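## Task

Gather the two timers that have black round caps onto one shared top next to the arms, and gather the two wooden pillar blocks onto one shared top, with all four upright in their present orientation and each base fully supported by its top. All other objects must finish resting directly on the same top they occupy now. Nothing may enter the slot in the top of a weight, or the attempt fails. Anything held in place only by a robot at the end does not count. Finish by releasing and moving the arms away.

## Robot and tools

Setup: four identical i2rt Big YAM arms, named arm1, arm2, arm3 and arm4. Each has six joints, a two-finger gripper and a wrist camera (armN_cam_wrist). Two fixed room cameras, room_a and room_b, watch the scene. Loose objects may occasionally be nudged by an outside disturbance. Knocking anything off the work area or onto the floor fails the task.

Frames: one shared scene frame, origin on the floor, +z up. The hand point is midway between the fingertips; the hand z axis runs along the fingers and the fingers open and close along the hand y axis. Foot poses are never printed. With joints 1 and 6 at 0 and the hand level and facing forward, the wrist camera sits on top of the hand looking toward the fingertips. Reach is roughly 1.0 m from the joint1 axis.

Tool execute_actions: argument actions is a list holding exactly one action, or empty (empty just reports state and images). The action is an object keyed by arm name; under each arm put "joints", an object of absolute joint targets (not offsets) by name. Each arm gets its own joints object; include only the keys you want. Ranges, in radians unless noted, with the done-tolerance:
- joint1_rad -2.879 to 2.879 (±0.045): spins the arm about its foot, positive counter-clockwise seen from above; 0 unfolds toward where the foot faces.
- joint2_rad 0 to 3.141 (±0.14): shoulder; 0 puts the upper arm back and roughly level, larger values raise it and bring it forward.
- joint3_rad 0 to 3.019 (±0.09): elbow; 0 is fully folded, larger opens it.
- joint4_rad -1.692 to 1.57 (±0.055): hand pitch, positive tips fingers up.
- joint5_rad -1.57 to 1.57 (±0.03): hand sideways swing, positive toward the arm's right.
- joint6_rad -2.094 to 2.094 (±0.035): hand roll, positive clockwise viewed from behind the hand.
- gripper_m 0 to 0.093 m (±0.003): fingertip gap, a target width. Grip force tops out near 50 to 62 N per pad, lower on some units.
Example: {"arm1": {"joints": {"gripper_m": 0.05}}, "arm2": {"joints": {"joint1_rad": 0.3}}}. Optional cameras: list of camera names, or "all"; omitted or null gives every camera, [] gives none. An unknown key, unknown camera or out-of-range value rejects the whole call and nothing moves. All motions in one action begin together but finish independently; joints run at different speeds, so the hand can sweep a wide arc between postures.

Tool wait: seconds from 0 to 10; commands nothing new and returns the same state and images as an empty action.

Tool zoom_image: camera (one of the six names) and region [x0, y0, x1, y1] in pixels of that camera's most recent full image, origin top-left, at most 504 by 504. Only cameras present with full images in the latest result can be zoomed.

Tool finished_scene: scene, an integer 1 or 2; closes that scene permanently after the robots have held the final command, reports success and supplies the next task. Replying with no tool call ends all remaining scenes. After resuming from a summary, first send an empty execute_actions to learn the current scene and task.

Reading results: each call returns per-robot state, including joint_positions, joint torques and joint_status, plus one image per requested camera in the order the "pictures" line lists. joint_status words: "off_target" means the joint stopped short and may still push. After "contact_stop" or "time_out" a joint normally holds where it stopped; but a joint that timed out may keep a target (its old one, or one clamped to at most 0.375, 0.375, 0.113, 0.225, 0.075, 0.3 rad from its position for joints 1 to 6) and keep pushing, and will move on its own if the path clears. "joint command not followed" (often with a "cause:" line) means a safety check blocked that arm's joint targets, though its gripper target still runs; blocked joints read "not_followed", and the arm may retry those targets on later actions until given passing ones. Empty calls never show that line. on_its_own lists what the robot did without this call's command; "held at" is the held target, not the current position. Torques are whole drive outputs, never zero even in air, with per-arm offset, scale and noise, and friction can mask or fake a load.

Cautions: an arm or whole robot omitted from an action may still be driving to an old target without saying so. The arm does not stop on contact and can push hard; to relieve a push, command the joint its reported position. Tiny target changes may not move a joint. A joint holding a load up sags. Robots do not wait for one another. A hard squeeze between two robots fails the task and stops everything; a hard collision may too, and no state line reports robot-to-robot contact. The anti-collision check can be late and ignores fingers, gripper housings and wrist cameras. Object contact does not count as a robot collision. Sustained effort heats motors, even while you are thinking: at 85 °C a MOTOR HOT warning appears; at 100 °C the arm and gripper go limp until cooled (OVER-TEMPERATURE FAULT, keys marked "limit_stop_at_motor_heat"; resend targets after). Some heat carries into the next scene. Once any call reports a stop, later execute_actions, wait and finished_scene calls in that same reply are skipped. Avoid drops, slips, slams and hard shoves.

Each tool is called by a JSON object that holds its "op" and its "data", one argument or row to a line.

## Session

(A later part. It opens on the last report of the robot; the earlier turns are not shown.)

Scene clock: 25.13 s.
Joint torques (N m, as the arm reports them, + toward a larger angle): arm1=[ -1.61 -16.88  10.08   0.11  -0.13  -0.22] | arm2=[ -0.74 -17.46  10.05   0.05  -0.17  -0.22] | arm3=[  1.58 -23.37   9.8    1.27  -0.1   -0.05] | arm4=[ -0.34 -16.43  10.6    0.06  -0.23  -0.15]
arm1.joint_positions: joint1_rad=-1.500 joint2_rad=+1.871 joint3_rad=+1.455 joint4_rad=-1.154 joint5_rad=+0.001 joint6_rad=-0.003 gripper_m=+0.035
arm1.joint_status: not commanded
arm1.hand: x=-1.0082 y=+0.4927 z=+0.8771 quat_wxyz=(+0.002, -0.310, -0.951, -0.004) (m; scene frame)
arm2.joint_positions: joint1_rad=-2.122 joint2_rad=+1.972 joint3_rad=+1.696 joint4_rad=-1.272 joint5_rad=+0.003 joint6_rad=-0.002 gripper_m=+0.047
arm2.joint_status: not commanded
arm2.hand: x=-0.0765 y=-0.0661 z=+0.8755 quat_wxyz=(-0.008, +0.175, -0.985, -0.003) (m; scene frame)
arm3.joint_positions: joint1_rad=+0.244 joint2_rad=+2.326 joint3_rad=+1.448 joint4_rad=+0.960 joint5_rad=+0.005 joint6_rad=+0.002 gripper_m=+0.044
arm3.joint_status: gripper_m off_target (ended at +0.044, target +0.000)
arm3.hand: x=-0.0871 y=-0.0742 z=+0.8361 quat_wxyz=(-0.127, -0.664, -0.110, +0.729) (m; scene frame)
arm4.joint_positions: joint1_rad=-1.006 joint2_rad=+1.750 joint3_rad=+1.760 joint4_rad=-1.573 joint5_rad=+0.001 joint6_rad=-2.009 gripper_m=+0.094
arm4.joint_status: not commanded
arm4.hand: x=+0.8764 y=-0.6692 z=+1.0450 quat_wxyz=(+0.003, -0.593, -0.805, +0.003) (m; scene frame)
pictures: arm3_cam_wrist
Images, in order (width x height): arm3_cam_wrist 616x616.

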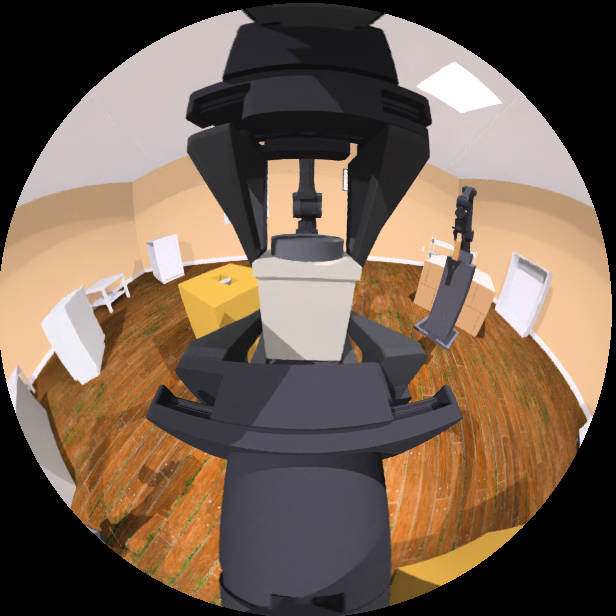

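{"op": "execute_actions", "data": {
  "actions": [
    {"arm2":{"joints":{"gripper_m":0.085}}}
  ],
  "cameras": []
}}

{"op": "execute_actions", "data": {
  "actions": [
    {"arm2":{"joints":{"joint2_rad":1.72,"gripper_m":0.093,"joint4_rad":-1.5}},"arm1":{"joints":{"joint1_rad":-1.805}}}
  ],
  "cameras": []
}}

{"op": "execute_actions", "data": {
  "actions": [
    {"arm2":{"joints":{"joint1_rad":-0.263,"joint2_rad":1.6,"joint3_rad":1.0,"joint4_rad":-0.8}},"arm3":{"joints":{"joint1_rad":1.649}},"arm4":{"joints":{"joint1_rad":-1.11}}}
  ],
  "cameras": ["arm4_cam_wrist","room_a"]
}}

Scene clock: 26.67 s.
Joint torques (N m, as the arm reports them, + toward a larger angle): arm1=[ -0.95 -16.56  10.03   0.04  -0.08  -0.22] | arm2=[ -0.67 -17.62  10.05   0.02  -0.16  -0.22] | arm3=[  1.81 -23.39   9.62   1.53  -0.06  -0.06] | arm4=[ -0.38 -16.41  10.6    0.06  -0.23  -0.16]
arm1.joint_positions: joint1_rad=-1.500 joint2_rad=+1.871 joint3_rad=+1.455 joint4_rad=-1.154 joint5_rad=+0.001 joint6_rad=-0.003 gripper_m=+0.035
arm1.joint_status: not commanded
arm1.hand: x=-1.0082 y=+0.4927 z=+0.8771 quat_wxyz=(+0.002, -0.310, -0.951, -0.004) (m; scene frame)
arm2.joint_positions: joint1_rad=-2.122 joint2_rad=+1.972 joint3_rad=+1.696 joint4_rad=-1.272 joint5_rad=+0.003 joint6_rad=-0.002 gripper_m=+0.085
arm2.joint_status: all done
arm2.hand: x=-0.0765 y=-0.0661 z=+0.8755 quat_wxyz=(-0.008, +0.175, -0.985, -0.003) (m; scene frame)
arm3.joint_positions: joint1_rad=+0.245 joint2_rad=+2.326 joint3_rad=+1.448 joint4_rad=+0.955 joint5_rad=+0.004 joint6_rad=+0.002 gripper_m=+0.044
arm3.joint_status: not commanded
arm3.hand: x=-0.0869 y=-0.0750 z=+0.8347 quat_wxyz=(-0.127, -0.666, -0.111, +0.727) (m; scene frame)
arm4.joint_positions: joint1_rad=-1.006 joint2_rad=+1.750 joint3_rad=+1.760 joint4_rad=-1.573 joint5_rad=+0.001 joint6_rad=-2.009 gripper_m=+0.094
arm4.joint_status: not commanded
arm4.hand: x=+0.8764 y=-0.6692 z=+1.0450 quat_wxyz=(+0.003, -0.593, -0.805, +0.003) (m; scene frame)
pictures: none
No camera images: the call's "cameras" was empty. Leave "cameras" out to get every camera's image.

Scene clock: 27.97 s.
Joint torques (N m, as the arm reports them, + toward a larger angle): arm1=[ -1.08 -16.39   9.95   0.13  -0.11  -0.19] | arm2=[ -0.71 -13.42  10.53   0.18  -0.16  -0.22] | arm3=[  1.54 -23.43   9.84   1.52  -0.06  -0.05] | arm4=[ -0.38 -16.44  10.61   0.06  -0.23  -0.15]
arm1.joint_positions: joint1_rad=-1.806 joint2_rad=+1.871 joint3_rad=+1.455 joint4_rad=-1.154 joint5_rad=+0.001 joint6_rad=-0.003 gripper_m=+0.035
arm1.joint_status: all done
arm1.hand: x=-1.1263 y=+0.3749 z=+0.8761 quat_wxyz=(+0.002, -0.451, -0.893, -0.003) (m; scene frame)
arm2.joint_positions: joint1_rad=-2.122 joint2_rad=+1.715 joint3_rad=+1.696 joint4_rad=-1.489 joint5_rad=+0.003 joint6_rad=-0.002 gripper_m=+0.093
arm2.joint_status: all done
arm2.hand: x=-0.1361 y=-0.0887 z=+1.0162 quat_wxyz=(-0.028, +0.175, -0.984, -0.007) (m; scene frame)
arm3.joint_positions: joint1_rad=+0.245 joint2_rad=+2.326 joint3_rad=+1.448 joint4_rad=+0.955 joint5_rad=+0.004 joint6_rad=+0.002 gripper_m=+0.044
arm3.joint_status: not commanded
arm3.hand: x=-0.0869 y=-0.0750 z=+0.8347 quat_wxyz=(-0.127, -0.666, -0.111, +0.727) (m; scene frame)
arm4.joint_positions: joint1_rad=-1.006 joint2_rad=+1.750 joint3_rad=+1.760 joint4_rad=-1.573 joint5_rad=+0.001 joint6_rad=-2.009 gripper_m=+0.094
arm4.joint_status: not commanded
arm4.hand: x=+0.8764 y=-0.6692 z=+1.0450 quat_wxyz=(+0.003, -0.593, -0.805, +0.003) (m; scene frame)
pictures: none
No camera images: the call's "cameras" was empty. Leave "cameras" out to get every camera's image.

Scene clock: 29.93 s.
Joint torques (N m, as the arm reports them, + toward a larger angle): arm1=[ -0.9  -16.33  10.04   0.18  -0.12  -0.19] | arm2=[ -1.43 -11.85   7.23   1.28  -0.06  -0.22] | arm3=[ -1.86 -23.71   8.83   1.68   0.27  -0.05] | arm4=[ -0.05 -16.44  10.6    0.05  -0.19  -0.16]
arm1.joint_positions: joint1_rad=-1.806 joint2_rad=+1.871 joint3_rad=+1.455 joint4_rad=-1.154 joint5_rad=+0.001 joint6_rad=-0.003 gripper_m=+0.035
arm1.joint_status: not commanded
arm1.hand: x=-1.1263 y=+0.3749 z=+0.8761 quat_wxyz=(+0.002, -0.451, -0.893, -0.003) (m; scene frame)
arm2.joint_positions: joint1_rad=-0.257 joint2_rad=+1.614 joint3_rad=+1.001 joint4_rad=-0.810 joint5_rad=+0.000 joint6_rad=-0.002 gripper_m=+0.093
arm2.joint_status: all done
arm2.hand: x=-0.9183 y=+0.0918 z=+0.8224 quat_wxyz=(-0.033, +0.892, -0.445, -0.070) (m; scene frame)
arm3.joint_positions: joint1_rad=+1.661 joint2_rad=+2.326 joint3_rad=+1.461 joint4_rad=+0.952 joint5_rad=-0.004 joint6_rad=+0.002 gripper_m=+0.044
arm3.joint_status: all done
arm3.hand: x=+0.8407 y=-0.6092 z=+0.8363 quat_wxyz=(-0.569, -0.425, -0.522, +0.473) (m; scene frame)
arm4.joint_positions: joint1_rad=-1.120 joint2_rad=+1.750 joint3_rad=+1.760 joint4_rad=-1.573 joint5_rad=+0.000 joint6_rad=-2.009 gripper_m=+0.094
arm4.joint_status: all done
arm4.hand: x=+0.8884 y=-0.6090 z=+1.0447 quat_wxyz=(+0.003, -0.638, -0.770, +0.004) (m; scene frame)
pictures: arm4_cam_wrist, room_a
Images, in order (width x height): arm4_cam_wrist 616x616, room_a 896x504.

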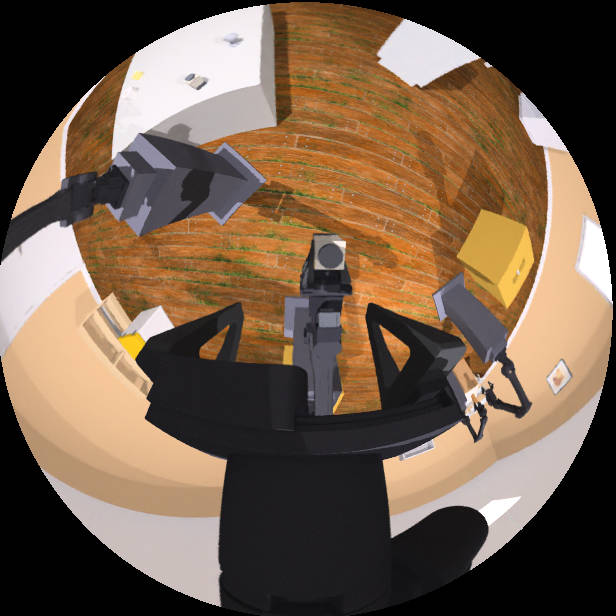

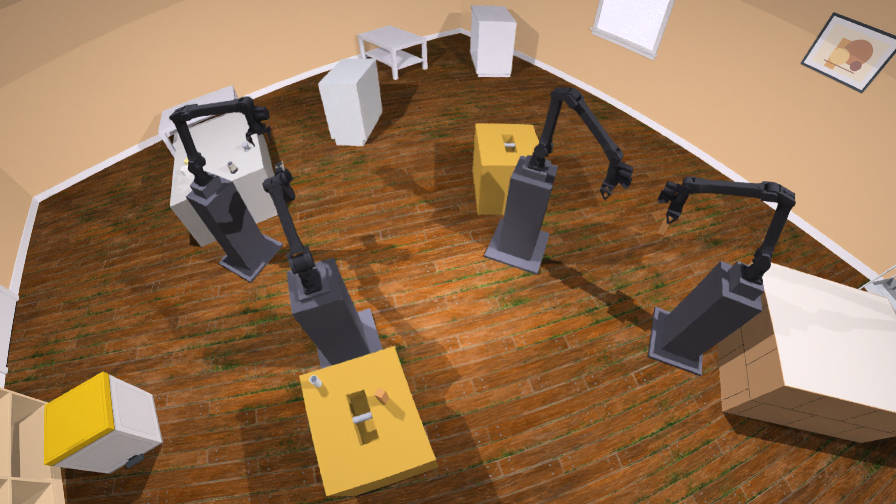

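{"op": "execute_actions", "data": {
  "actions": [
    {"arm2":{"joints":{"joint2_rad":2.22,"joint4_rad":1.355}},"arm4":{"joints":{"joint2_rad":1.90,"joint3_rad":1.688,"joint4_rad":-1.315}}}
  ],
  "cameras": ["arm4_cam_wrist","arm2_cam_wrist"]
}}

{"op": "zoom_image", "data": {
  "camera": "arm4_cam_wrist",
  "region": [242, 210, 368, 336]
}}

Scene clock: 32.73 s.
Joint torques (N m, as the arm reports them, + toward a larger angle): arm1=[ -1.32 -17.24   9.83   0.14  -0.12  -0.18] | arm2=[ -1.42 -16.26   5.25   3.18  -0.05  -0.22] | arm3=[ -1.35 -23.48   8.77   1.65   0.27  -0.05] | arm4=[ -0.05 -19.62   9.39   0.78  -0.19  -0.15]
arm1.joint_positions: joint1_rad=-1.806 joint2_rad=+1.871 joint3_rad=+1.455 joint4_rad=-1.154 joint5_rad=+0.001 joint6_rad=-0.003 gripper_m=+0.035
arm1.joint_status: not commanded
arm1.hand: x=-1.1263 y=+0.3749 z=+0.8761 quat_wxyz=(+0.002, -0.451, -0.893, -0.003) (m; scene frame)
arm2.joint_positions: joint1_rad=-0.257 joint2_rad=+2.239 joint3_rad=+0.988 joint4_rad=+1.330 joint5_rad=+0.000 joint6_rad=-0.002 gripper_m=+0.093
arm2.joint_status: all done
arm2.hand: x=-1.0505 y=+0.2680 z=+0.8234 quat_wxyz=(-0.329, +0.604, -0.302, -0.659) (m; scene frame)
arm3.joint_positions: joint1_rad=+1.661 joint2_rad=+2.326 joint3_rad=+1.461 joint4_rad=+0.952 joint5_rad=-0.004 joint6_rad=+0.002 gripper_m=+0.044
arm3.joint_status: not commanded
arm3.hand: x=+0.8407 y=-0.6092 z=+0.8363 quat_wxyz=(-0.569, -0.425, -0.522, +0.473) (m; scene frame)
arm4.joint_positions: joint1_rad=-1.120 joint2_rad=+1.914 joint3_rad=+1.668 joint4_rad=-1.323 joint5_rad=+0.000 joint6_rad=-2.010 gripper_m=+0.094
arm4.joint_status: all done
arm4.hand: x=+0.8457 y=-0.5986 z=+0.9208 quat_wxyz=(+0.000, -0.638, -0.770, +0.002) (m; scene frame)
pictures: arm2_cam_wrist, arm4_cam_wrist
Images, in order (width x height): arm2_cam_wrist 616x616, arm4_cam_wrist 616x616.

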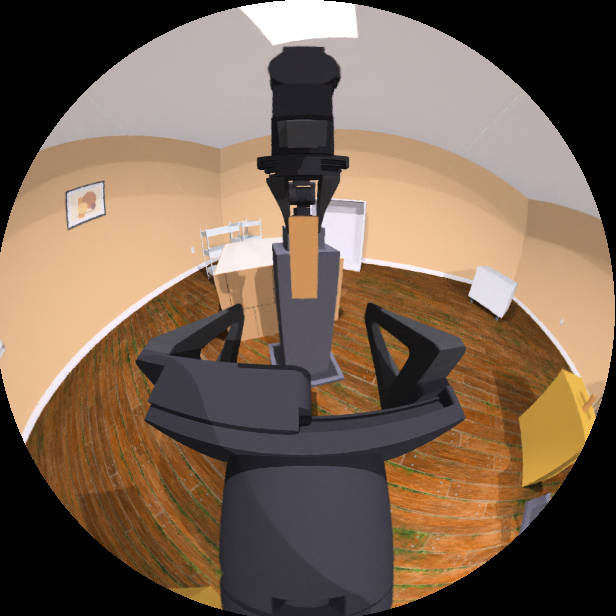

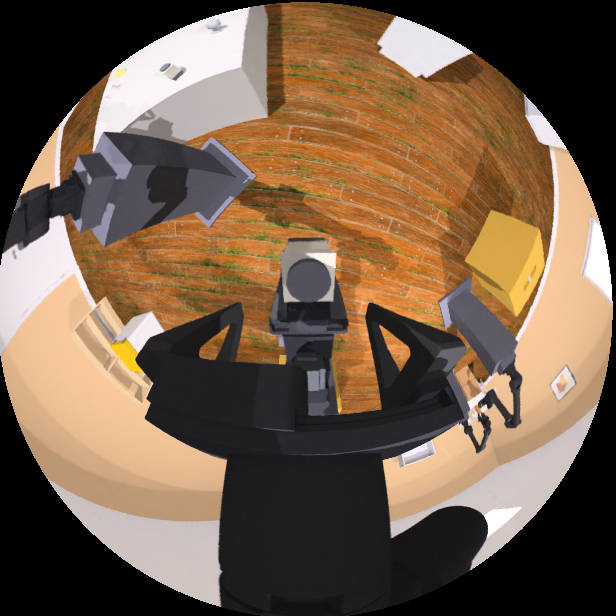

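Region (242, 210, 368, 336) of arm4_cam_wrist's 616x616 image, scaled by 4.000, with more detail than that image has.

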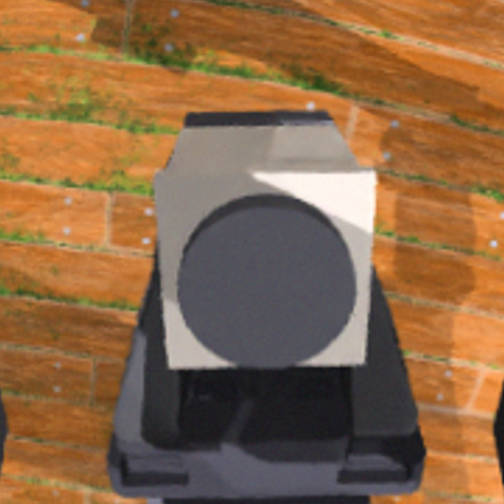

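{"op": "execute_actions", "data": {
  "actions": [
    {"arm2":{"joints":{"joint2_rad":2.353,"joint3_rad":1.274,"joint4_rad":1.188}},"arm4":{"joints":{"joint2_rad":1.958,"joint3_rad":1.62,"joint4_rad":-1.195}}}
  ],
  "cameras": ["arm4_cam_wrist","arm3_cam_wrist"]
}}

Scene clock: 35.03 s.
Joint torques (N m, as the arm reports them, + toward a larger angle): arm1=[ -0.76 -16.56  10.16   0.23  -0.09  -0.21] | arm2=[ -1.33 -17.2    7.64   1.7   -0.05  -0.22] | arm3=[ -1.41 -23.48   8.76   1.68   0.28  -0.05] | arm4=[ -0.06 -18.08   8.21   0.87  -0.19  -0.15]
arm1.joint_positions: joint1_rad=-1.806 joint2_rad=+1.871 joint3_rad=+1.455 joint4_rad=-1.154 joint5_rad=+0.001 joint6_rad=-0.003 gripper_m=+0.035
arm1.joint_status: not commanded
arm1.hand: x=-1.1263 y=+0.3749 z=+0.8761 quat_wxyz=(+0.002, -0.451, -0.893, -0.003) (m; scene frame)
arm2.joint_positions: joint1_rad=-0.257 joint2_rad=+2.357 joint3_rad=+1.248 joint4_rad=+1.198 joint5_rad=+0.000 joint6_rad=-0.002 gripper_m=+0.093
arm2.joint_status: all done
arm2.hand: x=-1.0974 y=+0.3304 z=+0.8111 quat_wxyz=(-0.331, +0.601, -0.301, -0.662) (m; scene frame)
arm3.joint_positions: joint1_rad=+1.661 joint2_rad=+2.326 joint3_rad=+1.461 joint4_rad=+0.952 joint5_rad=-0.004 joint6_rad=+0.002 gripper_m=+0.044
arm3.joint_status: not commanded
arm3.hand: x=+0.8407 y=-0.6092 z=+0.8363 quat_wxyz=(-0.569, -0.425, -0.522, +0.473) (m; scene frame)
arm4.joint_positions: joint1_rad=-1.120 joint2_rad=+1.950 joint3_rad=+1.614 joint4_rad=-1.204 joint5_rad=+0.000 joint6_rad=-2.010 gripper_m=+0.094
arm4.joint_status: all done
arm4.hand: x=+0.8366 y=-0.5964 z=+0.8815 quat_wxyz=(+0.014, -0.638, -0.770, +0.009) (m; scene frame)
pictures: arm3_cam_wrist, arm4_cam_wrist
Images, in order (width x height): arm3_cam_wrist 616x616, arm4_cam_wrist 616x616.

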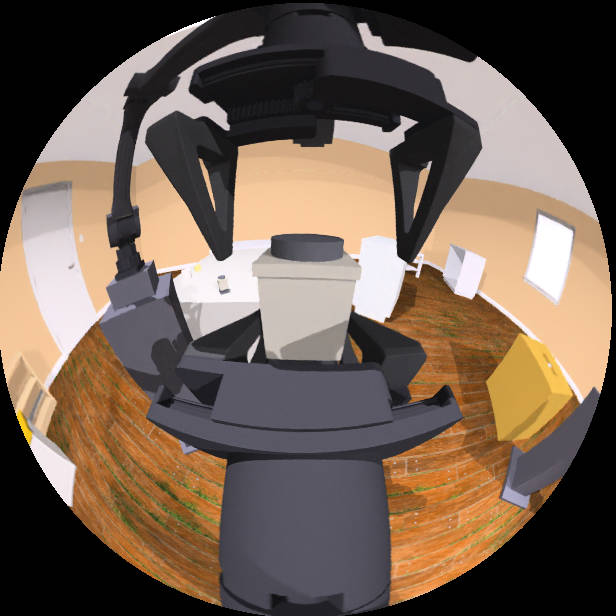

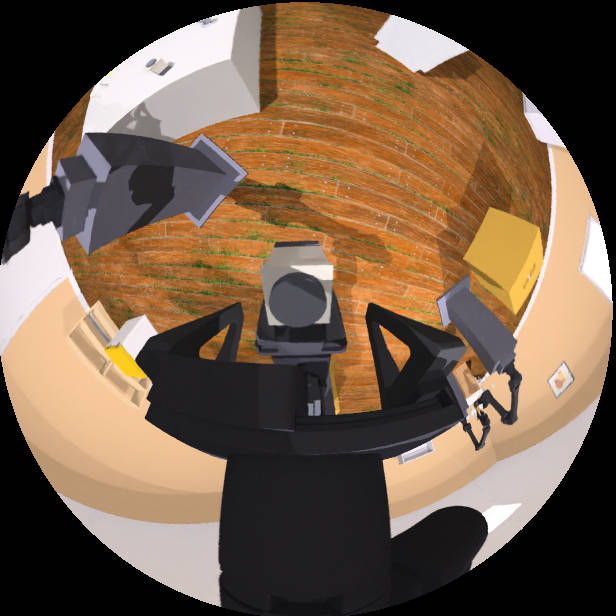

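{"op": "execute_actions", "data": {
  "actions": [
    {"arm2":{"joints":{"joint2_rad":2.438,"joint3_rad":1.503,"joint4_rad":1.049}},"arm4":{"joints":{"joint2_rad":1.978,"joint3_rad":1.607,"joint1_rad":-1.10}}}
  ],
  "cameras": ["arm4_cam_wrist","arm3_cam_wrist","arm2_cam_wrist"]
}}

Scene clock: 36.37 s.
Joint torques (N m, as the arm reports them, + toward a larger angle): arm1=[ -0.69 -16.19   9.99   0.3   -0.09  -0.18] | arm2=[ -1.37 -18.51   8.84   1.65  -0.06  -0.22] | arm3=[ -1.39 -23.49   8.77   1.66   0.27  -0.05] | arm4=[  0.27 -17.34   7.84   0.8   -0.19  -0.15]
arm1.joint_positions: joint1_rad=-1.806 joint2_rad=+1.871 joint3_rad=+1.455 joint4_rad=-1.154 joint5_rad=+0.001 joint6_rad=-0.003 gripper_m=+0.035
arm1.joint_status: not commanded
arm1.hand: x=-1.1263 y=+0.3749 z=+0.8761 quat_wxyz=(+0.002, -0.451, -0.893, -0.003) (m; scene frame)
arm2.joint_positions: joint1_rad=-0.257 joint2_rad=+2.440 joint3_rad=+1.473 joint4_rad=+1.061 joint5_rad=+0.000 joint6_rad=-0.002 gripper_m=+0.093
arm2.joint_status: all done
arm2.hand: x=-1.1355 y=+0.3813 z=+0.8129 quat_wxyz=(-0.331, +0.600, -0.300, -0.663) (m; scene frame)
arm3.joint_positions: joint1_rad=+1.661 joint2_rad=+2.326 joint3_rad=+1.461 joint4_rad=+0.952 joint5_rad=-0.004 joint6_rad=+0.002 gripper_m=+0.044
arm3.joint_status: not commanded
arm3.hand: x=+0.8407 y=-0.6092 z=+0.8363 quat_wxyz=(-0.569, -0.425, -0.522, +0.473) (m; scene frame)
arm4.joint_positions: joint1_rad=-1.114 joint2_rad=+1.958 joint3_rad=+1.606 joint4_rad=-1.203 joint5_rad=+0.000 joint6_rad=-2.010 gripper_m=+0.094
arm4.joint_status: all done
arm4.hand: x=+0.8388 y=-0.6012 z=+0.8738 quat_wxyz=(+0.007, -0.635, -0.772, +0.005) (m; scene frame)
pictures: arm2_cam_wrist, arm3_cam_wrist, arm4_cam_wrist
Images, in order (width x height): arm2_cam_wrist 616x616, arm3_cam_wrist 616x616, arm4_cam_wrist 616x616.

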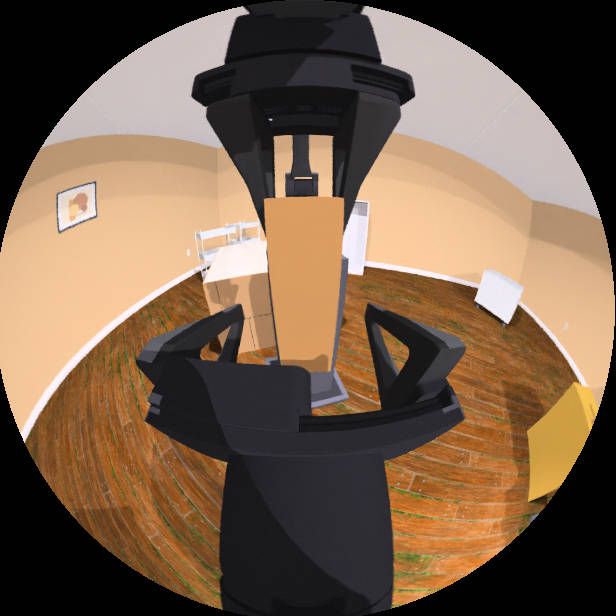

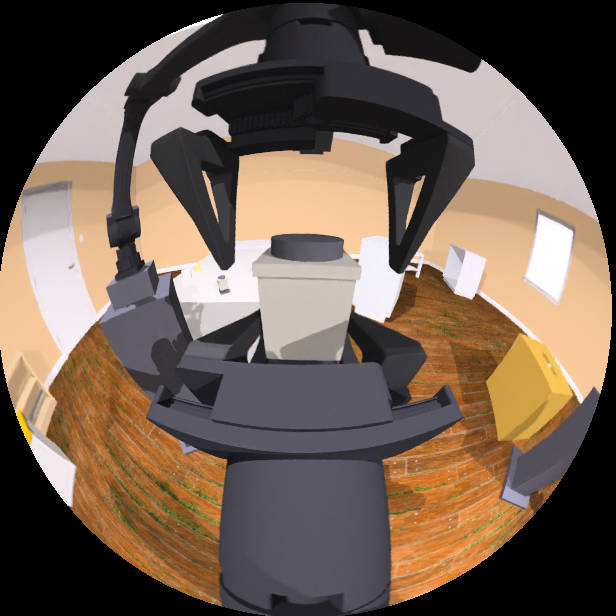

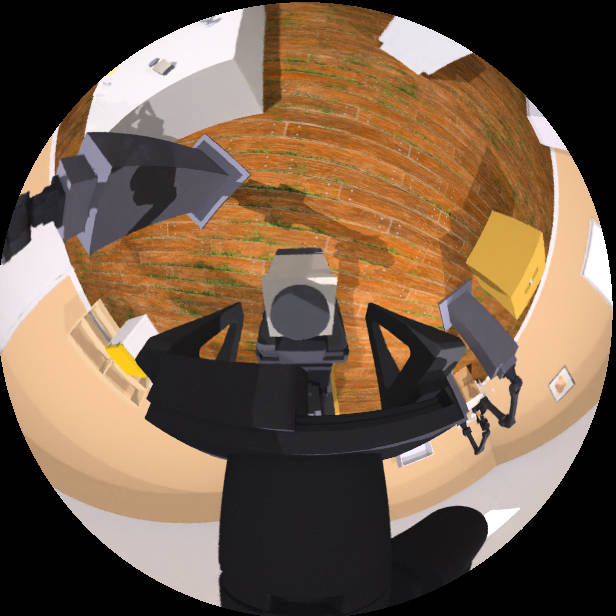

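{"op": "execute_actions", "data": {
  "actions": [
    {"arm2":{"joints":{"gripper_m":0}},"arm4":{"joints":{"joint3_rad":1.592}}}
  ],
  "cameras": ["arm4_cam_wrist"]
}}

Scene clock: 37.67 s.
Joint torques (N m, as the arm reports them, + toward a larger angle): arm1=[ -1.22 -16.36  10.15   0.2   -0.19  -0.17] | arm2=[ -1.36 -18.94   8.99   1.6   -0.06  -0.17] | arm3=[ -1.38 -23.48   8.78   1.65   0.27  -0.05] | arm4=[  0.16 -16.73   7.85   0.75  -0.19  -0.15]
arm1.joint_positions: joint1_rad=-1.806 joint2_rad=+1.871 joint3_rad=+1.455 joint4_rad=-1.155 joint5_rad=+0.003 joint6_rad=-0.003 gripper_m=+0.035
arm1.joint_status: not commanded
arm1.hand: x=-1.1267 y=+0.3748 z=+0.8761 quat_wxyz=(+0.003, -0.451, -0.893, -0.003) (m; scene frame)
arm2.joint_positions: joint1_rad=-0.257 joint2_rad=+2.440 joint3_rad=+1.473 joint4_rad=+1.060 joint5_rad=+0.000 joint6_rad=-0.008 gripper_m=+0.035
arm2.joint_status: gripper_m off_target (ended at +0.035, target +0.000)
arm2.hand: x=-1.1356 y=+0.3813 z=+0.8128 quat_wxyz=(-0.333, +0.601, -0.299, -0.662) (m; scene frame)
arm3.joint_positions: joint1_rad=+1.661 joint2_rad=+2.326 joint3_rad=+1.461 joint4_rad=+0.952 joint5_rad=-0.004 joint6_rad=+0.002 gripper_m=+0.044
arm3.joint_status: not commanded
arm3.hand: x=+0.8407 y=-0.6092 z=+0.8363 quat_wxyz=(-0.569, -0.425, -0.522, +0.473) (m; scene frame)
arm4.joint_positions: joint1_rad=-1.114 joint2_rad=+1.958 joint3_rad=+1.590 joint4_rad=-1.202 joint5_rad=+0.000 joint6_rad=-2.010 gripper_m=+0.094
arm4.joint_status: all done
arm4.hand: x=+0.8447 y=-0.6027 z=+0.8677 quat_wxyz=(-0.001, -0.635, -0.772, +0.002) (m; scene frame)
pictures: arm4_cam_wrist
Images, in order (width x height): arm4_cam_wrist 616x616.

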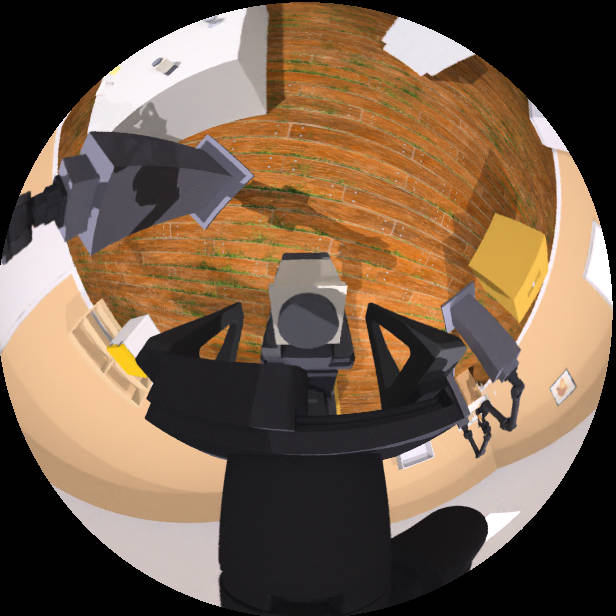

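{"op": "execute_actions", "data": {
  "actions": [
    {"arm1":{"joints":{"gripper_m":0.093}},"arm4":{"joints":{"gripper_m":0,"joint2_rad":1.965}}}
  ],
  "cameras": ["arm3_cam_wrist"]
}}

Scene clock: 38.70 s.
Joint torques (N m, as the arm reports them, + toward a larger angle): arm1=[ -1.21 -16.6   10.06   0.21  -0.15  -0.18] | arm2=[ -1.36 -19.16   9.05   1.76  -0.05  -0.17] | arm3=[ -1.4  -23.36   8.76   1.72   0.32  -0.04] | arm4=[  0.04 -18.06   7.93   0.5   -0.18  -0.14]
arm1.joint_positions: joint1_rad=-1.806 joint2_rad=+1.871 joint3_rad=+1.455 joint4_rad=-1.155 joint5_rad=+0.002 joint6_rad=-0.003 gripper_m=+0.093
arm1.joint_status: all done
arm1.hand: x=-1.1266 y=+0.3749 z=+0.8761 quat_wxyz=(+0.003, -0.451, -0.893, -0.003) (m; scene frame)
arm2.joint_positions: joint1_rad=-0.257 joint2_rad=+2.440 joint3_rad=+1.473 joint4_rad=+1.057 joint5_rad=+0.000 joint6_rad=-0.008 gripper_m=+0.035
arm2.joint_status: not commanded
arm2.hand: x=-1.1356 y=+0.3813 z=+0.8121 quat_wxyz=(-0.333, +0.602, -0.299, -0.661) (m; scene frame)
arm3.joint_positions: joint1_rad=+1.661 joint2_rad=+2.326 joint3_rad=+1.461 joint4_rad=+0.951 joint5_rad=-0.005 joint6_rad=+0.001 gripper_m=+0.044
arm3.joint_status: not commanded
arm3.hand: x=+0.8408 y=-0.6092 z=+0.8360 quat_wxyz=(-0.568, -0.425, -0.523, +0.472) (m; scene frame)
arm4.joint_positions: joint1_rad=-1.112 joint2_rad=+1.958 joint3_rad=+1.590 joint4_rad=-1.198 joint5_rad=+0.000 joint6_rad=-2.012 gripper_m=+0.046
arm4.joint_status: gripper_m off_target (ended at +0.046, target +0.000); the others done
arm4.hand: x=+0.8433 y=-0.6033 z=+0.8677 quat_wxyz=(+0.001, -0.634, -0.773, +0.003) (m; scene frame)
pictures: arm3_cam_wrist
Images, in order (width x height): arm3_cam_wrist 616x616.

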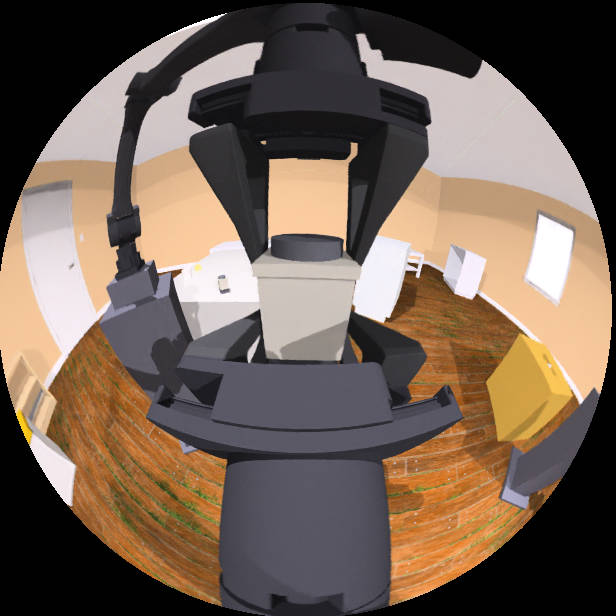

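{"op": "execute_actions", "data": {
  "actions": [
    {"arm3":{"joints":{"gripper_m":0.093}},"arm1":{"joints":{"joint2_rad":1.6,"joint4_rad":-1.42}}}
  ],
  "cameras": []
}}

{"op": "execute_actions", "data": {
  "actions": [
    {"arm4":{"joints":{"joint1_rad":-0.5,"joint2_rad":1.88,"joint4_rad":-1.26}},"arm2":{"joints":{"joint1_rad":-0.9}},"arm1":{"joints":{"joint2_rad":1.2,"joint3_rad":1.2}}}
  ],
  "cameras": []
}}

{"op": "execute_actions", "data": {
  "actions": [
    {"arm4":{"joints":{"joint1_rad":0.98,"joint2_rad":2.0,"joint3_rad":1.40,"joint4_rad":-0.93}},"arm3":{"joints":{"joint1_rad":0.9,"joint2_rad":1.8,"joint3_rad":1.9,"joint4_rad":-1.61}},"arm2":{"joints":{"joint1_rad":-2.125}}}
  ],
  "cameras": ["room_a","arm4_cam_wrist"]
}}

Scene clock: 41.27 s.
Joint torques (N m, as the arm reports them, + toward a larger angle): arm1=[ -0.92 -13.13  10.98   0.22  -0.13  -0.19] | arm2=[ -1.26 -18.91   8.97   1.74  -0.06  -0.17] | arm3=[ -1.31 -23.33   8.91   1.74   0.28  -0.04] | arm4=[  0.07 -18.09   8.1    0.5   -0.18  -0.13]
arm1.joint_positions: joint1_rad=-1.806 joint2_rad=+1.597 joint3_rad=+1.455 joint4_rad=-1.411 joint5_rad=+0.002 joint6_rad=-0.003 gripper_m=+0.093
arm1.joint_status: all done
arm1.hand: x=-1.1654 y=+0.4267 z=+1.0120 quat_wxyz=(-0.005, -0.451, -0.893, +0.001) (m; scene frame)
arm2.joint_positions: joint1_rad=-0.257 joint2_rad=+2.440 joint3_rad=+1.473 joint4_rad=+1.057 joint5_rad=+0.000 joint6_rad=-0.008 gripper_m=+0.035
arm2.joint_status: not commanded
arm2.hand: x=-1.1356 y=+0.3813 z=+0.8121 quat_wxyz=(-0.333, +0.602, -0.299, -0.661) (m; scene frame)
arm3.joint_positions: joint1_rad=+1.661 joint2_rad=+2.326 joint3_rad=+1.461 joint4_rad=+0.951 joint5_rad=-0.004 joint6_rad=+0.001 gripper_m=+0.093
arm3.joint_status: all done
arm3.hand: x=+0.8407 y=-0.6092 z=+0.8360 quat_wxyz=(-0.568, -0.425, -0.522, +0.473) (m; scene frame)
arm4.joint_positions: joint1_rad=-1.112 joint2_rad=+1.958 joint3_rad=+1.587 joint4_rad=-1.198 joint5_rad=+0.000 joint6_rad=-2.012 gripper_m=+0.046
arm4.joint_status: not commanded
arm4.hand: x=+0.8441 y=-0.6035 z=+0.8669 quat_wxyz=(+0.000, -0.634, -0.773, +0.003) (m; scene frame)
pictures: none
No camera images: the call's "cameras" was empty. Leave "cameras" out to get every camera's image.

Scene clock: 43.27 s.
Joint torques (N m, as the arm reports them, + toward a larger angle): arm1=[-0.94 -7.49 10.37  0.6  -0.16 -0.14] | arm2=[ -0.77 -18.94   8.98   1.76  -0.05  -0.17] | arm3=[ -1.39 -23.45   8.79   1.72   0.28  -0.04] | arm4=[ -0.85 -19.23   8.72   0.05  -0.15  -0.13]
arm1.joint_positions: joint1_rad=-1.806 joint2_rad=+1.193 joint3_rad=+1.199 joint4_rad=-1.413 joint5_rad=+0.002 joint6_rad=-0.003 gripper_m=+0.093
arm1.joint_status: all done
arm1.hand: x=-1.2335 y=+0.5189 z=+1.0728 quat_wxyz=(-0.070, -0.450, -0.890, +0.034) (m; scene frame)
arm2.joint_positions: joint1_rad=-0.900 joint2_rad=+2.440 joint3_rad=+1.473 joint4_rad=+1.057 joint5_rad=+0.000 joint6_rad=-0.008 gripper_m=+0.035
arm2.joint_status: all done
arm2.hand: x=-0.6456 y=+0.5445 z=+0.8095 quat_wxyz=(-0.523, +0.476, -0.476, -0.523) (m; scene frame)
arm3.joint_positions: joint1_rad=+1.661 joint2_rad=+2.326 joint3_rad=+1.461 joint4_rad=+0.951 joint5_rad=-0.004 joint6_rad=+0.001 gripper_m=+0.093
arm3.joint_status: not commanded
arm3.hand: x=+0.8407 y=-0.6092 z=+0.8360 quat_wxyz=(-0.568, -0.425, -0.522, +0.473) (m; scene frame)
arm4.joint_positions: joint1_rad=-0.498 joint2_rad=+1.895 joint3_rad=+1.580 joint4_rad=-1.253 joint5_rad=-0.001 joint6_rad=-2.012 gripper_m=+0.046
arm4.joint_status: all done
arm4.hand: x=+0.8793 y=-0.9511 z=+0.9003 quat_wxyz=(+0.001, -0.371, -0.929, +0.003) (m; scene frame)
pictures: none
No camera images: the call's "cameras" was empty. Leave "cameras" out to get every camera's image.

Scene clock: 45.50 s.
Joint torques (N m, as the arm reports them, + toward a larger angle): arm1=[-1.29 -6.44 10.27  0.53 -0.12 -0.17] | arm2=[ -1.19 -19.14   7.82   1.85  -0.13  -0.16] | arm3=[ -0.16 -20.56  11.73  -0.29  -0.01  -0.06] | arm4=[ -1.44 -20.44   7.59   0.2   -0.12  -0.13]
arm1.joint_positions: joint1_rad=-1.806 joint2_rad=+1.193 joint3_rad=+1.199 joint4_rad=-1.413 joint5_rad=+0.002 joint6_rad=-0.003 gripper_m=+0.093
arm1.joint_status: not commanded
arm1.hand: x=-1.2335 y=+0.5189 z=+1.0728 quat_wxyz=(-0.070, -0.450, -0.890, +0.034) (m; scene frame)
arm2.joint_positions: joint1_rad=-2.119 joint2_rad=+2.440 joint3_rad=+1.486 joint4_rad=+1.055 joint5_rad=+0.002 joint6_rad=-0.008 gripper_m=+0.035
arm2.joint_status: all done
arm2.hand: x=+0.1249 y=+0.0100 z=+0.8078 quat_wxyz=(-0.729, +0.117, -0.662, -0.128) (m; scene frame)
arm3.joint_positions: joint1_rad=+0.901 joint2_rad=+1.812 joint3_rad=+1.873 joint4_rad=-1.598 joint5_rad=+0.003 joint6_rad=+0.003 gripper_m=+0.093
arm3.joint_status: all done
arm3.hand: x=+0.3798 y=-0.2757 z=+1.0065 quat_wxyz=(-0.009, -0.878, -0.478, +0.021) (m; scene frame)
arm4.joint_positions: joint1_rad=+0.986 joint2_rad=+2.027 joint3_rad=+1.387 joint4_rad=-0.926 joint5_rad=-0.002 joint6_rad=-2.012 gripper_m=+0.046
arm4.joint_status: all done
arm4.hand: x=+1.5669 y=-1.2800 z=+0.7638 quat_wxyz=(+0.001, +0.354, -0.935, +0.004) (m; scene frame)
pictures: arm4_cam_wrist, room_a
Images, in order (width x height): arm4_cam_wrist 616x616, room_a 896x504.

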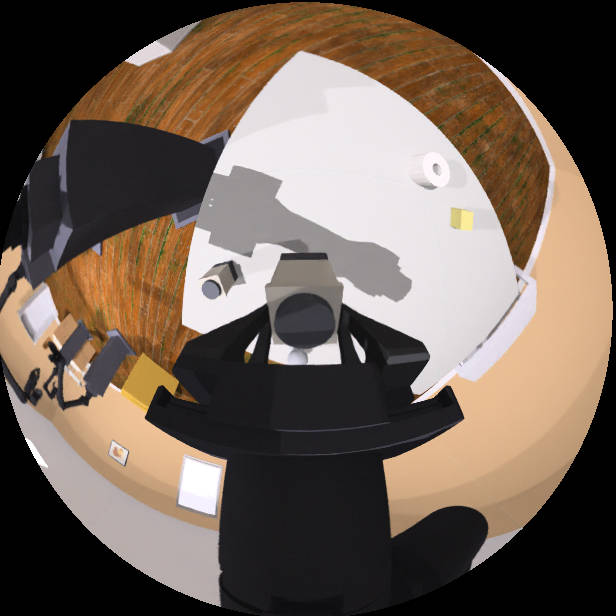

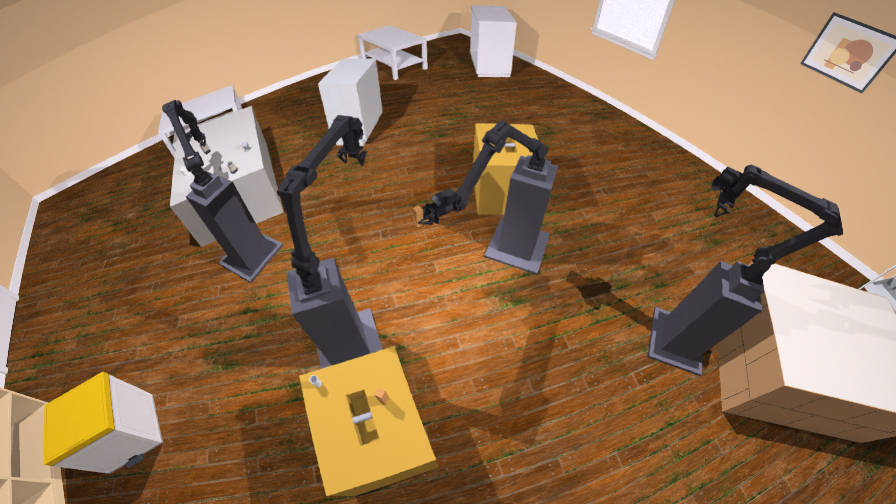

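{"op": "execute_actions", "data": {
  "actions": [
    {"arm4":{"joints":{"joint2_rad":2.30,"joint4_rad":-0.618}},"arm3":{"joints":{"joint1_rad":0.243,"joint2_rad":1.92,"joint4_rad":-1.51}}}
  ],
  "cameras": ["arm4_cam_wrist","arm3_cam_wrist"]
}}

{"op": "zoom_image", "data": {
  "camera": "arm3_cam_wrist",
  "region": [242, 210, 368, 336]
}}

{"op": "zoom_image", "data": {
  "camera": "arm4_cam_wrist",
  "region": [140, 150, 420, 350]
}}

Scene clock: 48.27 s.
Joint torques (N m, as the arm reports them, + toward a larger angle): arm1=[-1.62 -6.75 10.11  0.68 -0.13 -0.16] | arm2=[ -1.19 -19.     7.79   1.87  -0.13  -0.16] | arm3=[  0.98 -22.77  11.66   0.42   0.06  -0.06] | arm4=[ -1.39 -21.23   6.69   0.76  -0.13  -0.13]
arm1.joint_positions: joint1_rad=-1.806 joint2_rad=+1.193 joint3_rad=+1.199 joint4_rad=-1.413 joint5_rad=+0.002 joint6_rad=-0.003 gripper_m=+0.093
arm1.joint_status: not commanded
arm1.hand: x=-1.2335 y=+0.5189 z=+1.0728 quat_wxyz=(-0.070, -0.450, -0.890, +0.034) (m; scene frame)
arm2.joint_positions: joint1_rad=-2.119 joint2_rad=+2.440 joint3_rad=+1.486 joint4_rad=+1.055 joint5_rad=+0.002 joint6_rad=-0.008 gripper_m=+0.035
arm2.joint_status: not commanded
arm2.hand: x=+0.1249 y=+0.0100 z=+0.8078 quat_wxyz=(-0.729, +0.117, -0.662, -0.128) (m; scene frame)
arm3.joint_positions: joint1_rad=+0.238 joint2_rad=+1.934 joint3_rad=+1.873 joint4_rad=-1.516 joint5_rad=+0.001 joint6_rad=+0.003 gripper_m=+0.093
arm3.joint_status: all done
arm3.hand: x=+0.1207 y=+0.0036 z=+0.9382 quat_wxyz=(-0.003, -0.986, -0.166, +0.002) (m; scene frame)
arm4.joint_positions: joint1_rad=+0.986 joint2_rad=+2.322 joint3_rad=+1.375 joint4_rad=-0.626 joint5_rad=-0.001 joint6_rad=-2.012 gripper_m=+0.046
arm4.joint_status: all done
arm4.hand: x=+1.5652 y=-1.2760 z=+0.6019 quat_wxyz=(+0.001, +0.354, -0.935, +0.000) (m; scene frame)
pictures: arm3_cam_wrist, arm4_cam_wrist
Images, in order (width x height): arm3_cam_wrist 616x616, arm4_cam_wrist 616x616.

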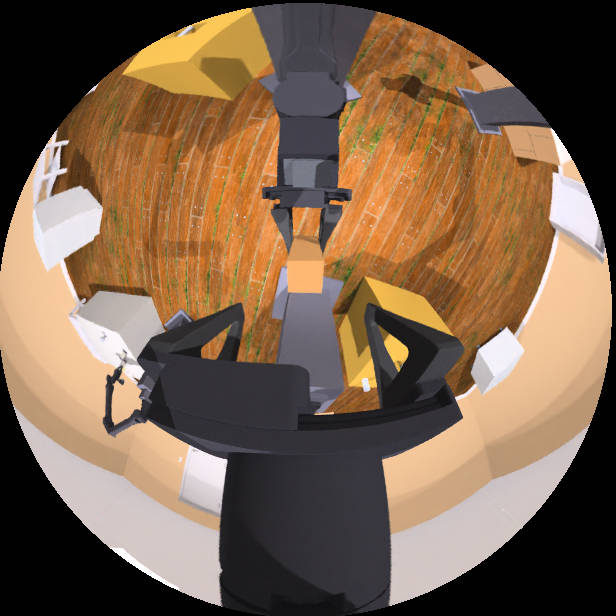

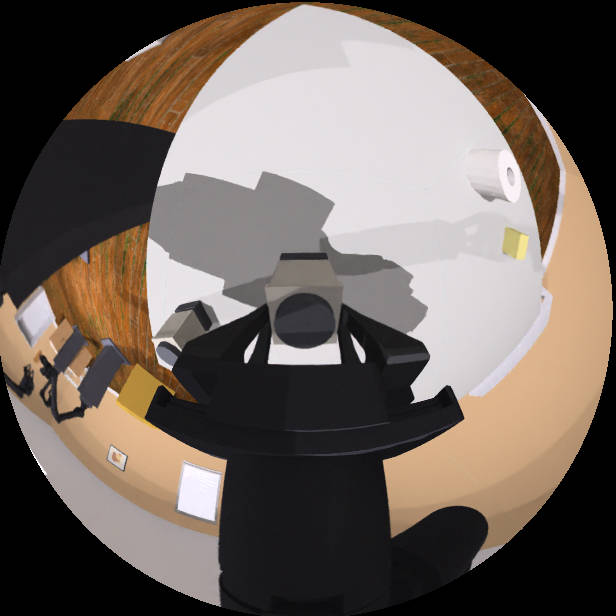

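Region (242, 210, 368, 336) of arm3_cam_wrist's 616x616 image, scaled by 4.000, with more detail than that image has.

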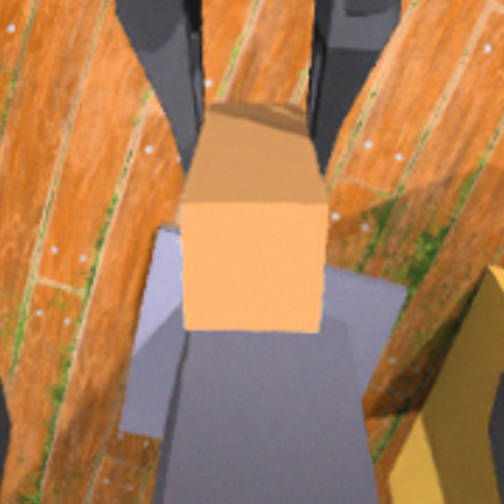

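Region (140, 150, 420, 350) of arm4_cam_wrist's 616x616 image, scaled by 1.800, with more detail than that image has; it fills the top 360 rows of this view, and the rest is white.

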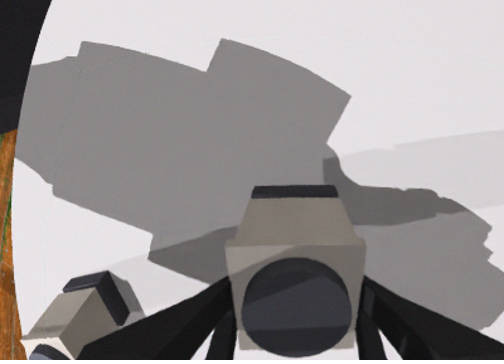

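{"op": "execute_actions", "data": {
  "actions": [
    {"arm4":{"joints":{"joint2_rad":2.375,"joint4_rad":-0.575}},"arm3":{"joints":{"joint2_rad":1.978,"joint3_rad":1.724,"joint4_rad":-1.313}}}
  ],
  "cameras": ["arm4_cam_wrist","arm3_cam_wrist","room_b"]
}}

{"op": "zoom_image", "data": {
  "camera": "room_b",
  "region": [610, 260, 700, 330]
}}

Scene clock: 50.33 s.
Joint torques (N m, as the arm reports them, + toward a larger angle): arm1=[-1.48 -6.71 10.27  0.57 -0.16 -0.19] | arm2=[ -1.12 -19.13   7.81   1.84  -0.12  -0.16] | arm3=[  0.69 -21.86   9.96   0.7    0.05  -0.06] | arm4=[ -1.36 -18.52   6.37   0.75  -0.15  -0.13]
arm1.joint_positions: joint1_rad=-1.806 joint2_rad=+1.193 joint3_rad=+1.199 joint4_rad=-1.413 joint5_rad=+0.002 joint6_rad=-0.003 gripper_m=+0.093
arm1.joint_status: not commanded
arm1.hand: x=-1.2335 y=+0.5189 z=+1.0728 quat_wxyz=(-0.070, -0.450, -0.890, +0.034) (m; scene frame)
arm2.joint_positions: joint1_rad=-2.119 joint2_rad=+2.440 joint3_rad=+1.486 joint4_rad=+1.055 joint5_rad=+0.002 joint6_rad=-0.008 gripper_m=+0.035
arm2.joint_status: not commanded
arm2.hand: x=+0.1249 y=+0.0100 z=+0.8078 quat_wxyz=(-0.729, +0.117, -0.662, -0.128) (m; scene frame)
arm3.joint_positions: joint1_rad=+0.238 joint2_rad=+1.978 joint3_rad=+1.713 joint4_rad=-1.326 joint5_rad=+0.001 joint6_rad=+0.003 gripper_m=+0.093
arm3.joint_status: all done
arm3.hand: x=+0.1213 y=+0.0033 z=+0.8530 quat_wxyz=(-0.002, -0.986, -0.166, -0.004) (m; scene frame)
arm4.joint_positions: joint1_rad=+0.986 joint2_rad=+2.364 joint3_rad=+1.376 joint4_rad=-0.583 joint5_rad=-0.001 joint6_rad=-2.012 gripper_m=+0.046
arm4.joint_status: all done
arm4.hand: x=+1.5640 y=-1.2732 z=+0.5798 quat_wxyz=(+0.001, +0.354, -0.935, +0.001) (m; scene frame)
pictures: arm3_cam_wrist, arm4_cam_wrist, room_b
Images, in order (width x height): arm3_cam_wrist 616x616, arm4_cam_wrist 616x616, room_b 896x504.

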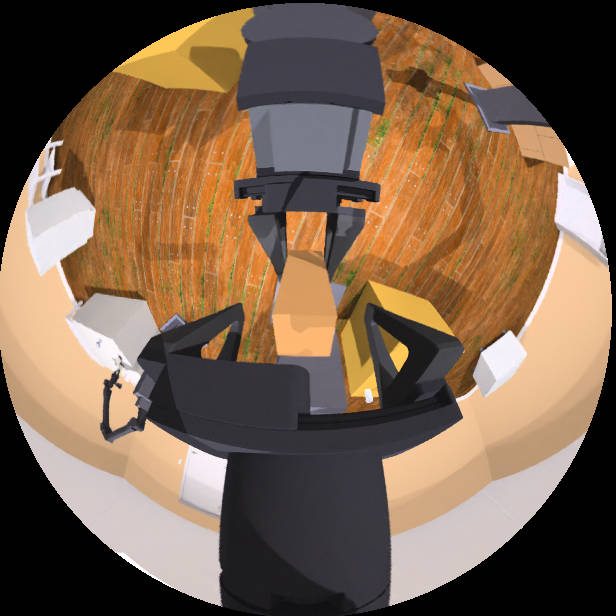

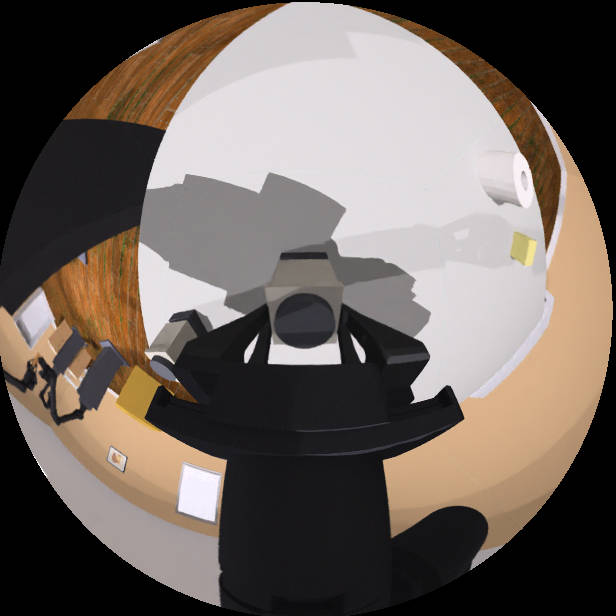

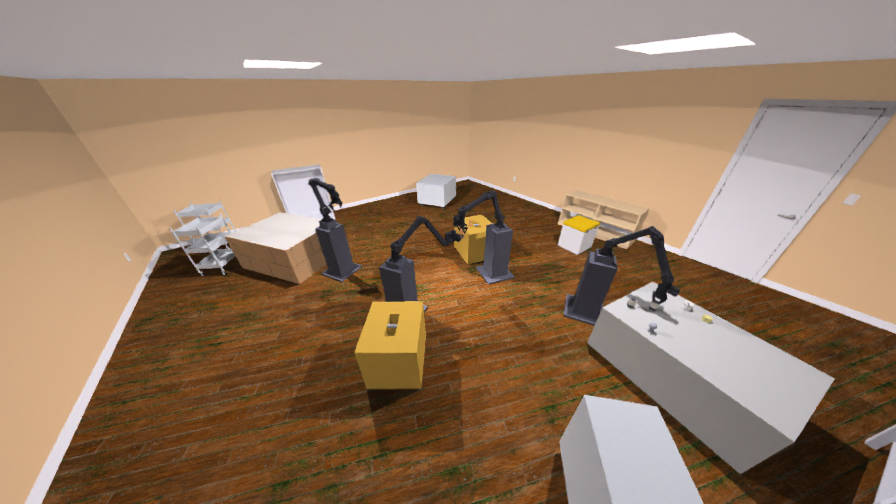

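Region (610, 260, 700, 330) of room_b's 896x504 image, scaled by 5.600, with more detail than that image has.

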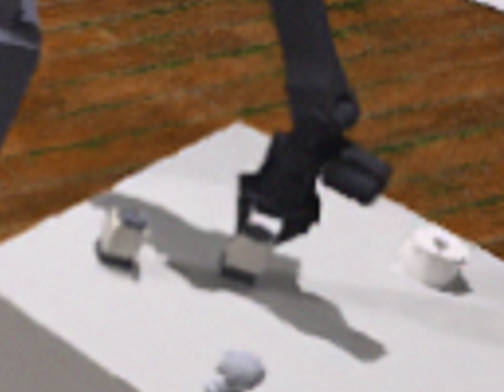

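{"op": "execute_actions", "data": {
  "actions": [
    {"arm4":{"joints":{"joint2_rad":2.40,"joint4_rad":-0.555}},"arm3":{"joints":{"gripper_m":0}}}
  ],
  "cameras": ["arm4_cam_wrist"]
}}

{"op": "zoom_image", "data": {
  "camera": "arm4_cam_wrist",
  "region": [250, 200, 376, 300]
}}

Scene clock: 51.67 s.
Joint torques (N m, as the arm reports them, + toward a larger angle): arm1=[-1.23 -7.04 10.2   0.65 -0.13 -0.17] | arm2=[ -1.14 -18.93   7.79   1.95  -0.09  -0.16] | arm3=[  0.72 -21.59   9.92   0.83   0.04  -0.09] | arm4=[ -1.34 -16.48   6.39   1.28  -0.15  -0.13]
arm1.joint_positions: joint1_rad=-1.806 joint2_rad=+1.193 joint3_rad=+1.199 joint4_rad=-1.413 joint5_rad=+0.002 joint6_rad=-0.003 gripper_m=+0.093
arm1.joint_status: not commanded
arm1.hand: x=-1.2335 y=+0.5189 z=+1.0728 quat_wxyz=(-0.070, -0.450, -0.890, +0.034) (m; scene frame)
arm2.joint_positions: joint1_rad=-2.119 joint2_rad=+2.440 joint3_rad=+1.486 joint4_rad=+1.053 joint5_rad=+0.001 joint6_rad=-0.008 gripper_m=+0.035
arm2.joint_status: not commanded
arm2.hand: x=+0.1249 y=+0.0101 z=+0.8074 quat_wxyz=(-0.728, +0.118, -0.663, -0.128) (m; scene frame)
arm3.joint_positions: joint1_rad=+0.238 joint2_rad=+1.978 joint3_rad=+1.713 joint4_rad=-1.325 joint5_rad=+0.001 joint6_rad=+0.005 gripper_m=+0.034
arm3.joint_status: gripper_m off_target (ended at +0.034, target +0.000)
arm3.hand: x=+0.1212 y=+0.0033 z=+0.8530 quat_wxyz=(-0.002, -0.986, -0.165, -0.004) (m; scene frame)
arm4.joint_positions: joint1_rad=+0.986 joint2_rad=+2.364 joint3_rad=+1.376 joint4_rad=-0.573 joint5_rad=-0.001 joint6_rad=-2.012 gripper_m=+0.046
arm4.joint_status: all done
arm4.hand: x=+1.5646 y=-1.2754 z=+0.5799 quat_wxyz=(+0.001, +0.354, -0.935, +0.006) (m; scene frame)
pictures: arm4_cam_wrist
Images, in order (width x height): arm4_cam_wrist 616x616.

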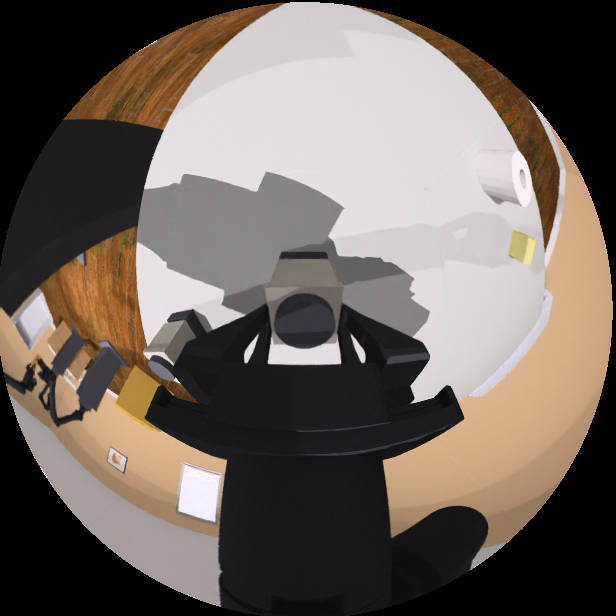

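Region (250, 200, 376, 300) of arm4_cam_wrist's 616x616 image, scaled by 4.000, with more detail than that image has; it fills the top 400 rows of this view, and the rest is white.

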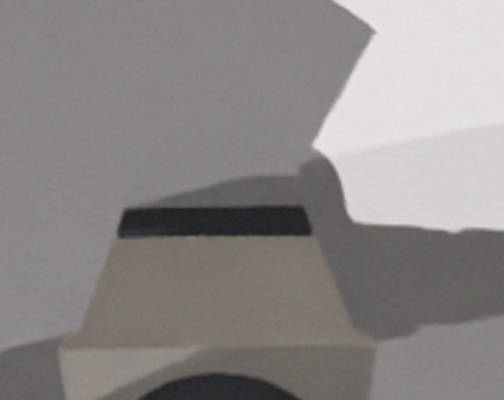

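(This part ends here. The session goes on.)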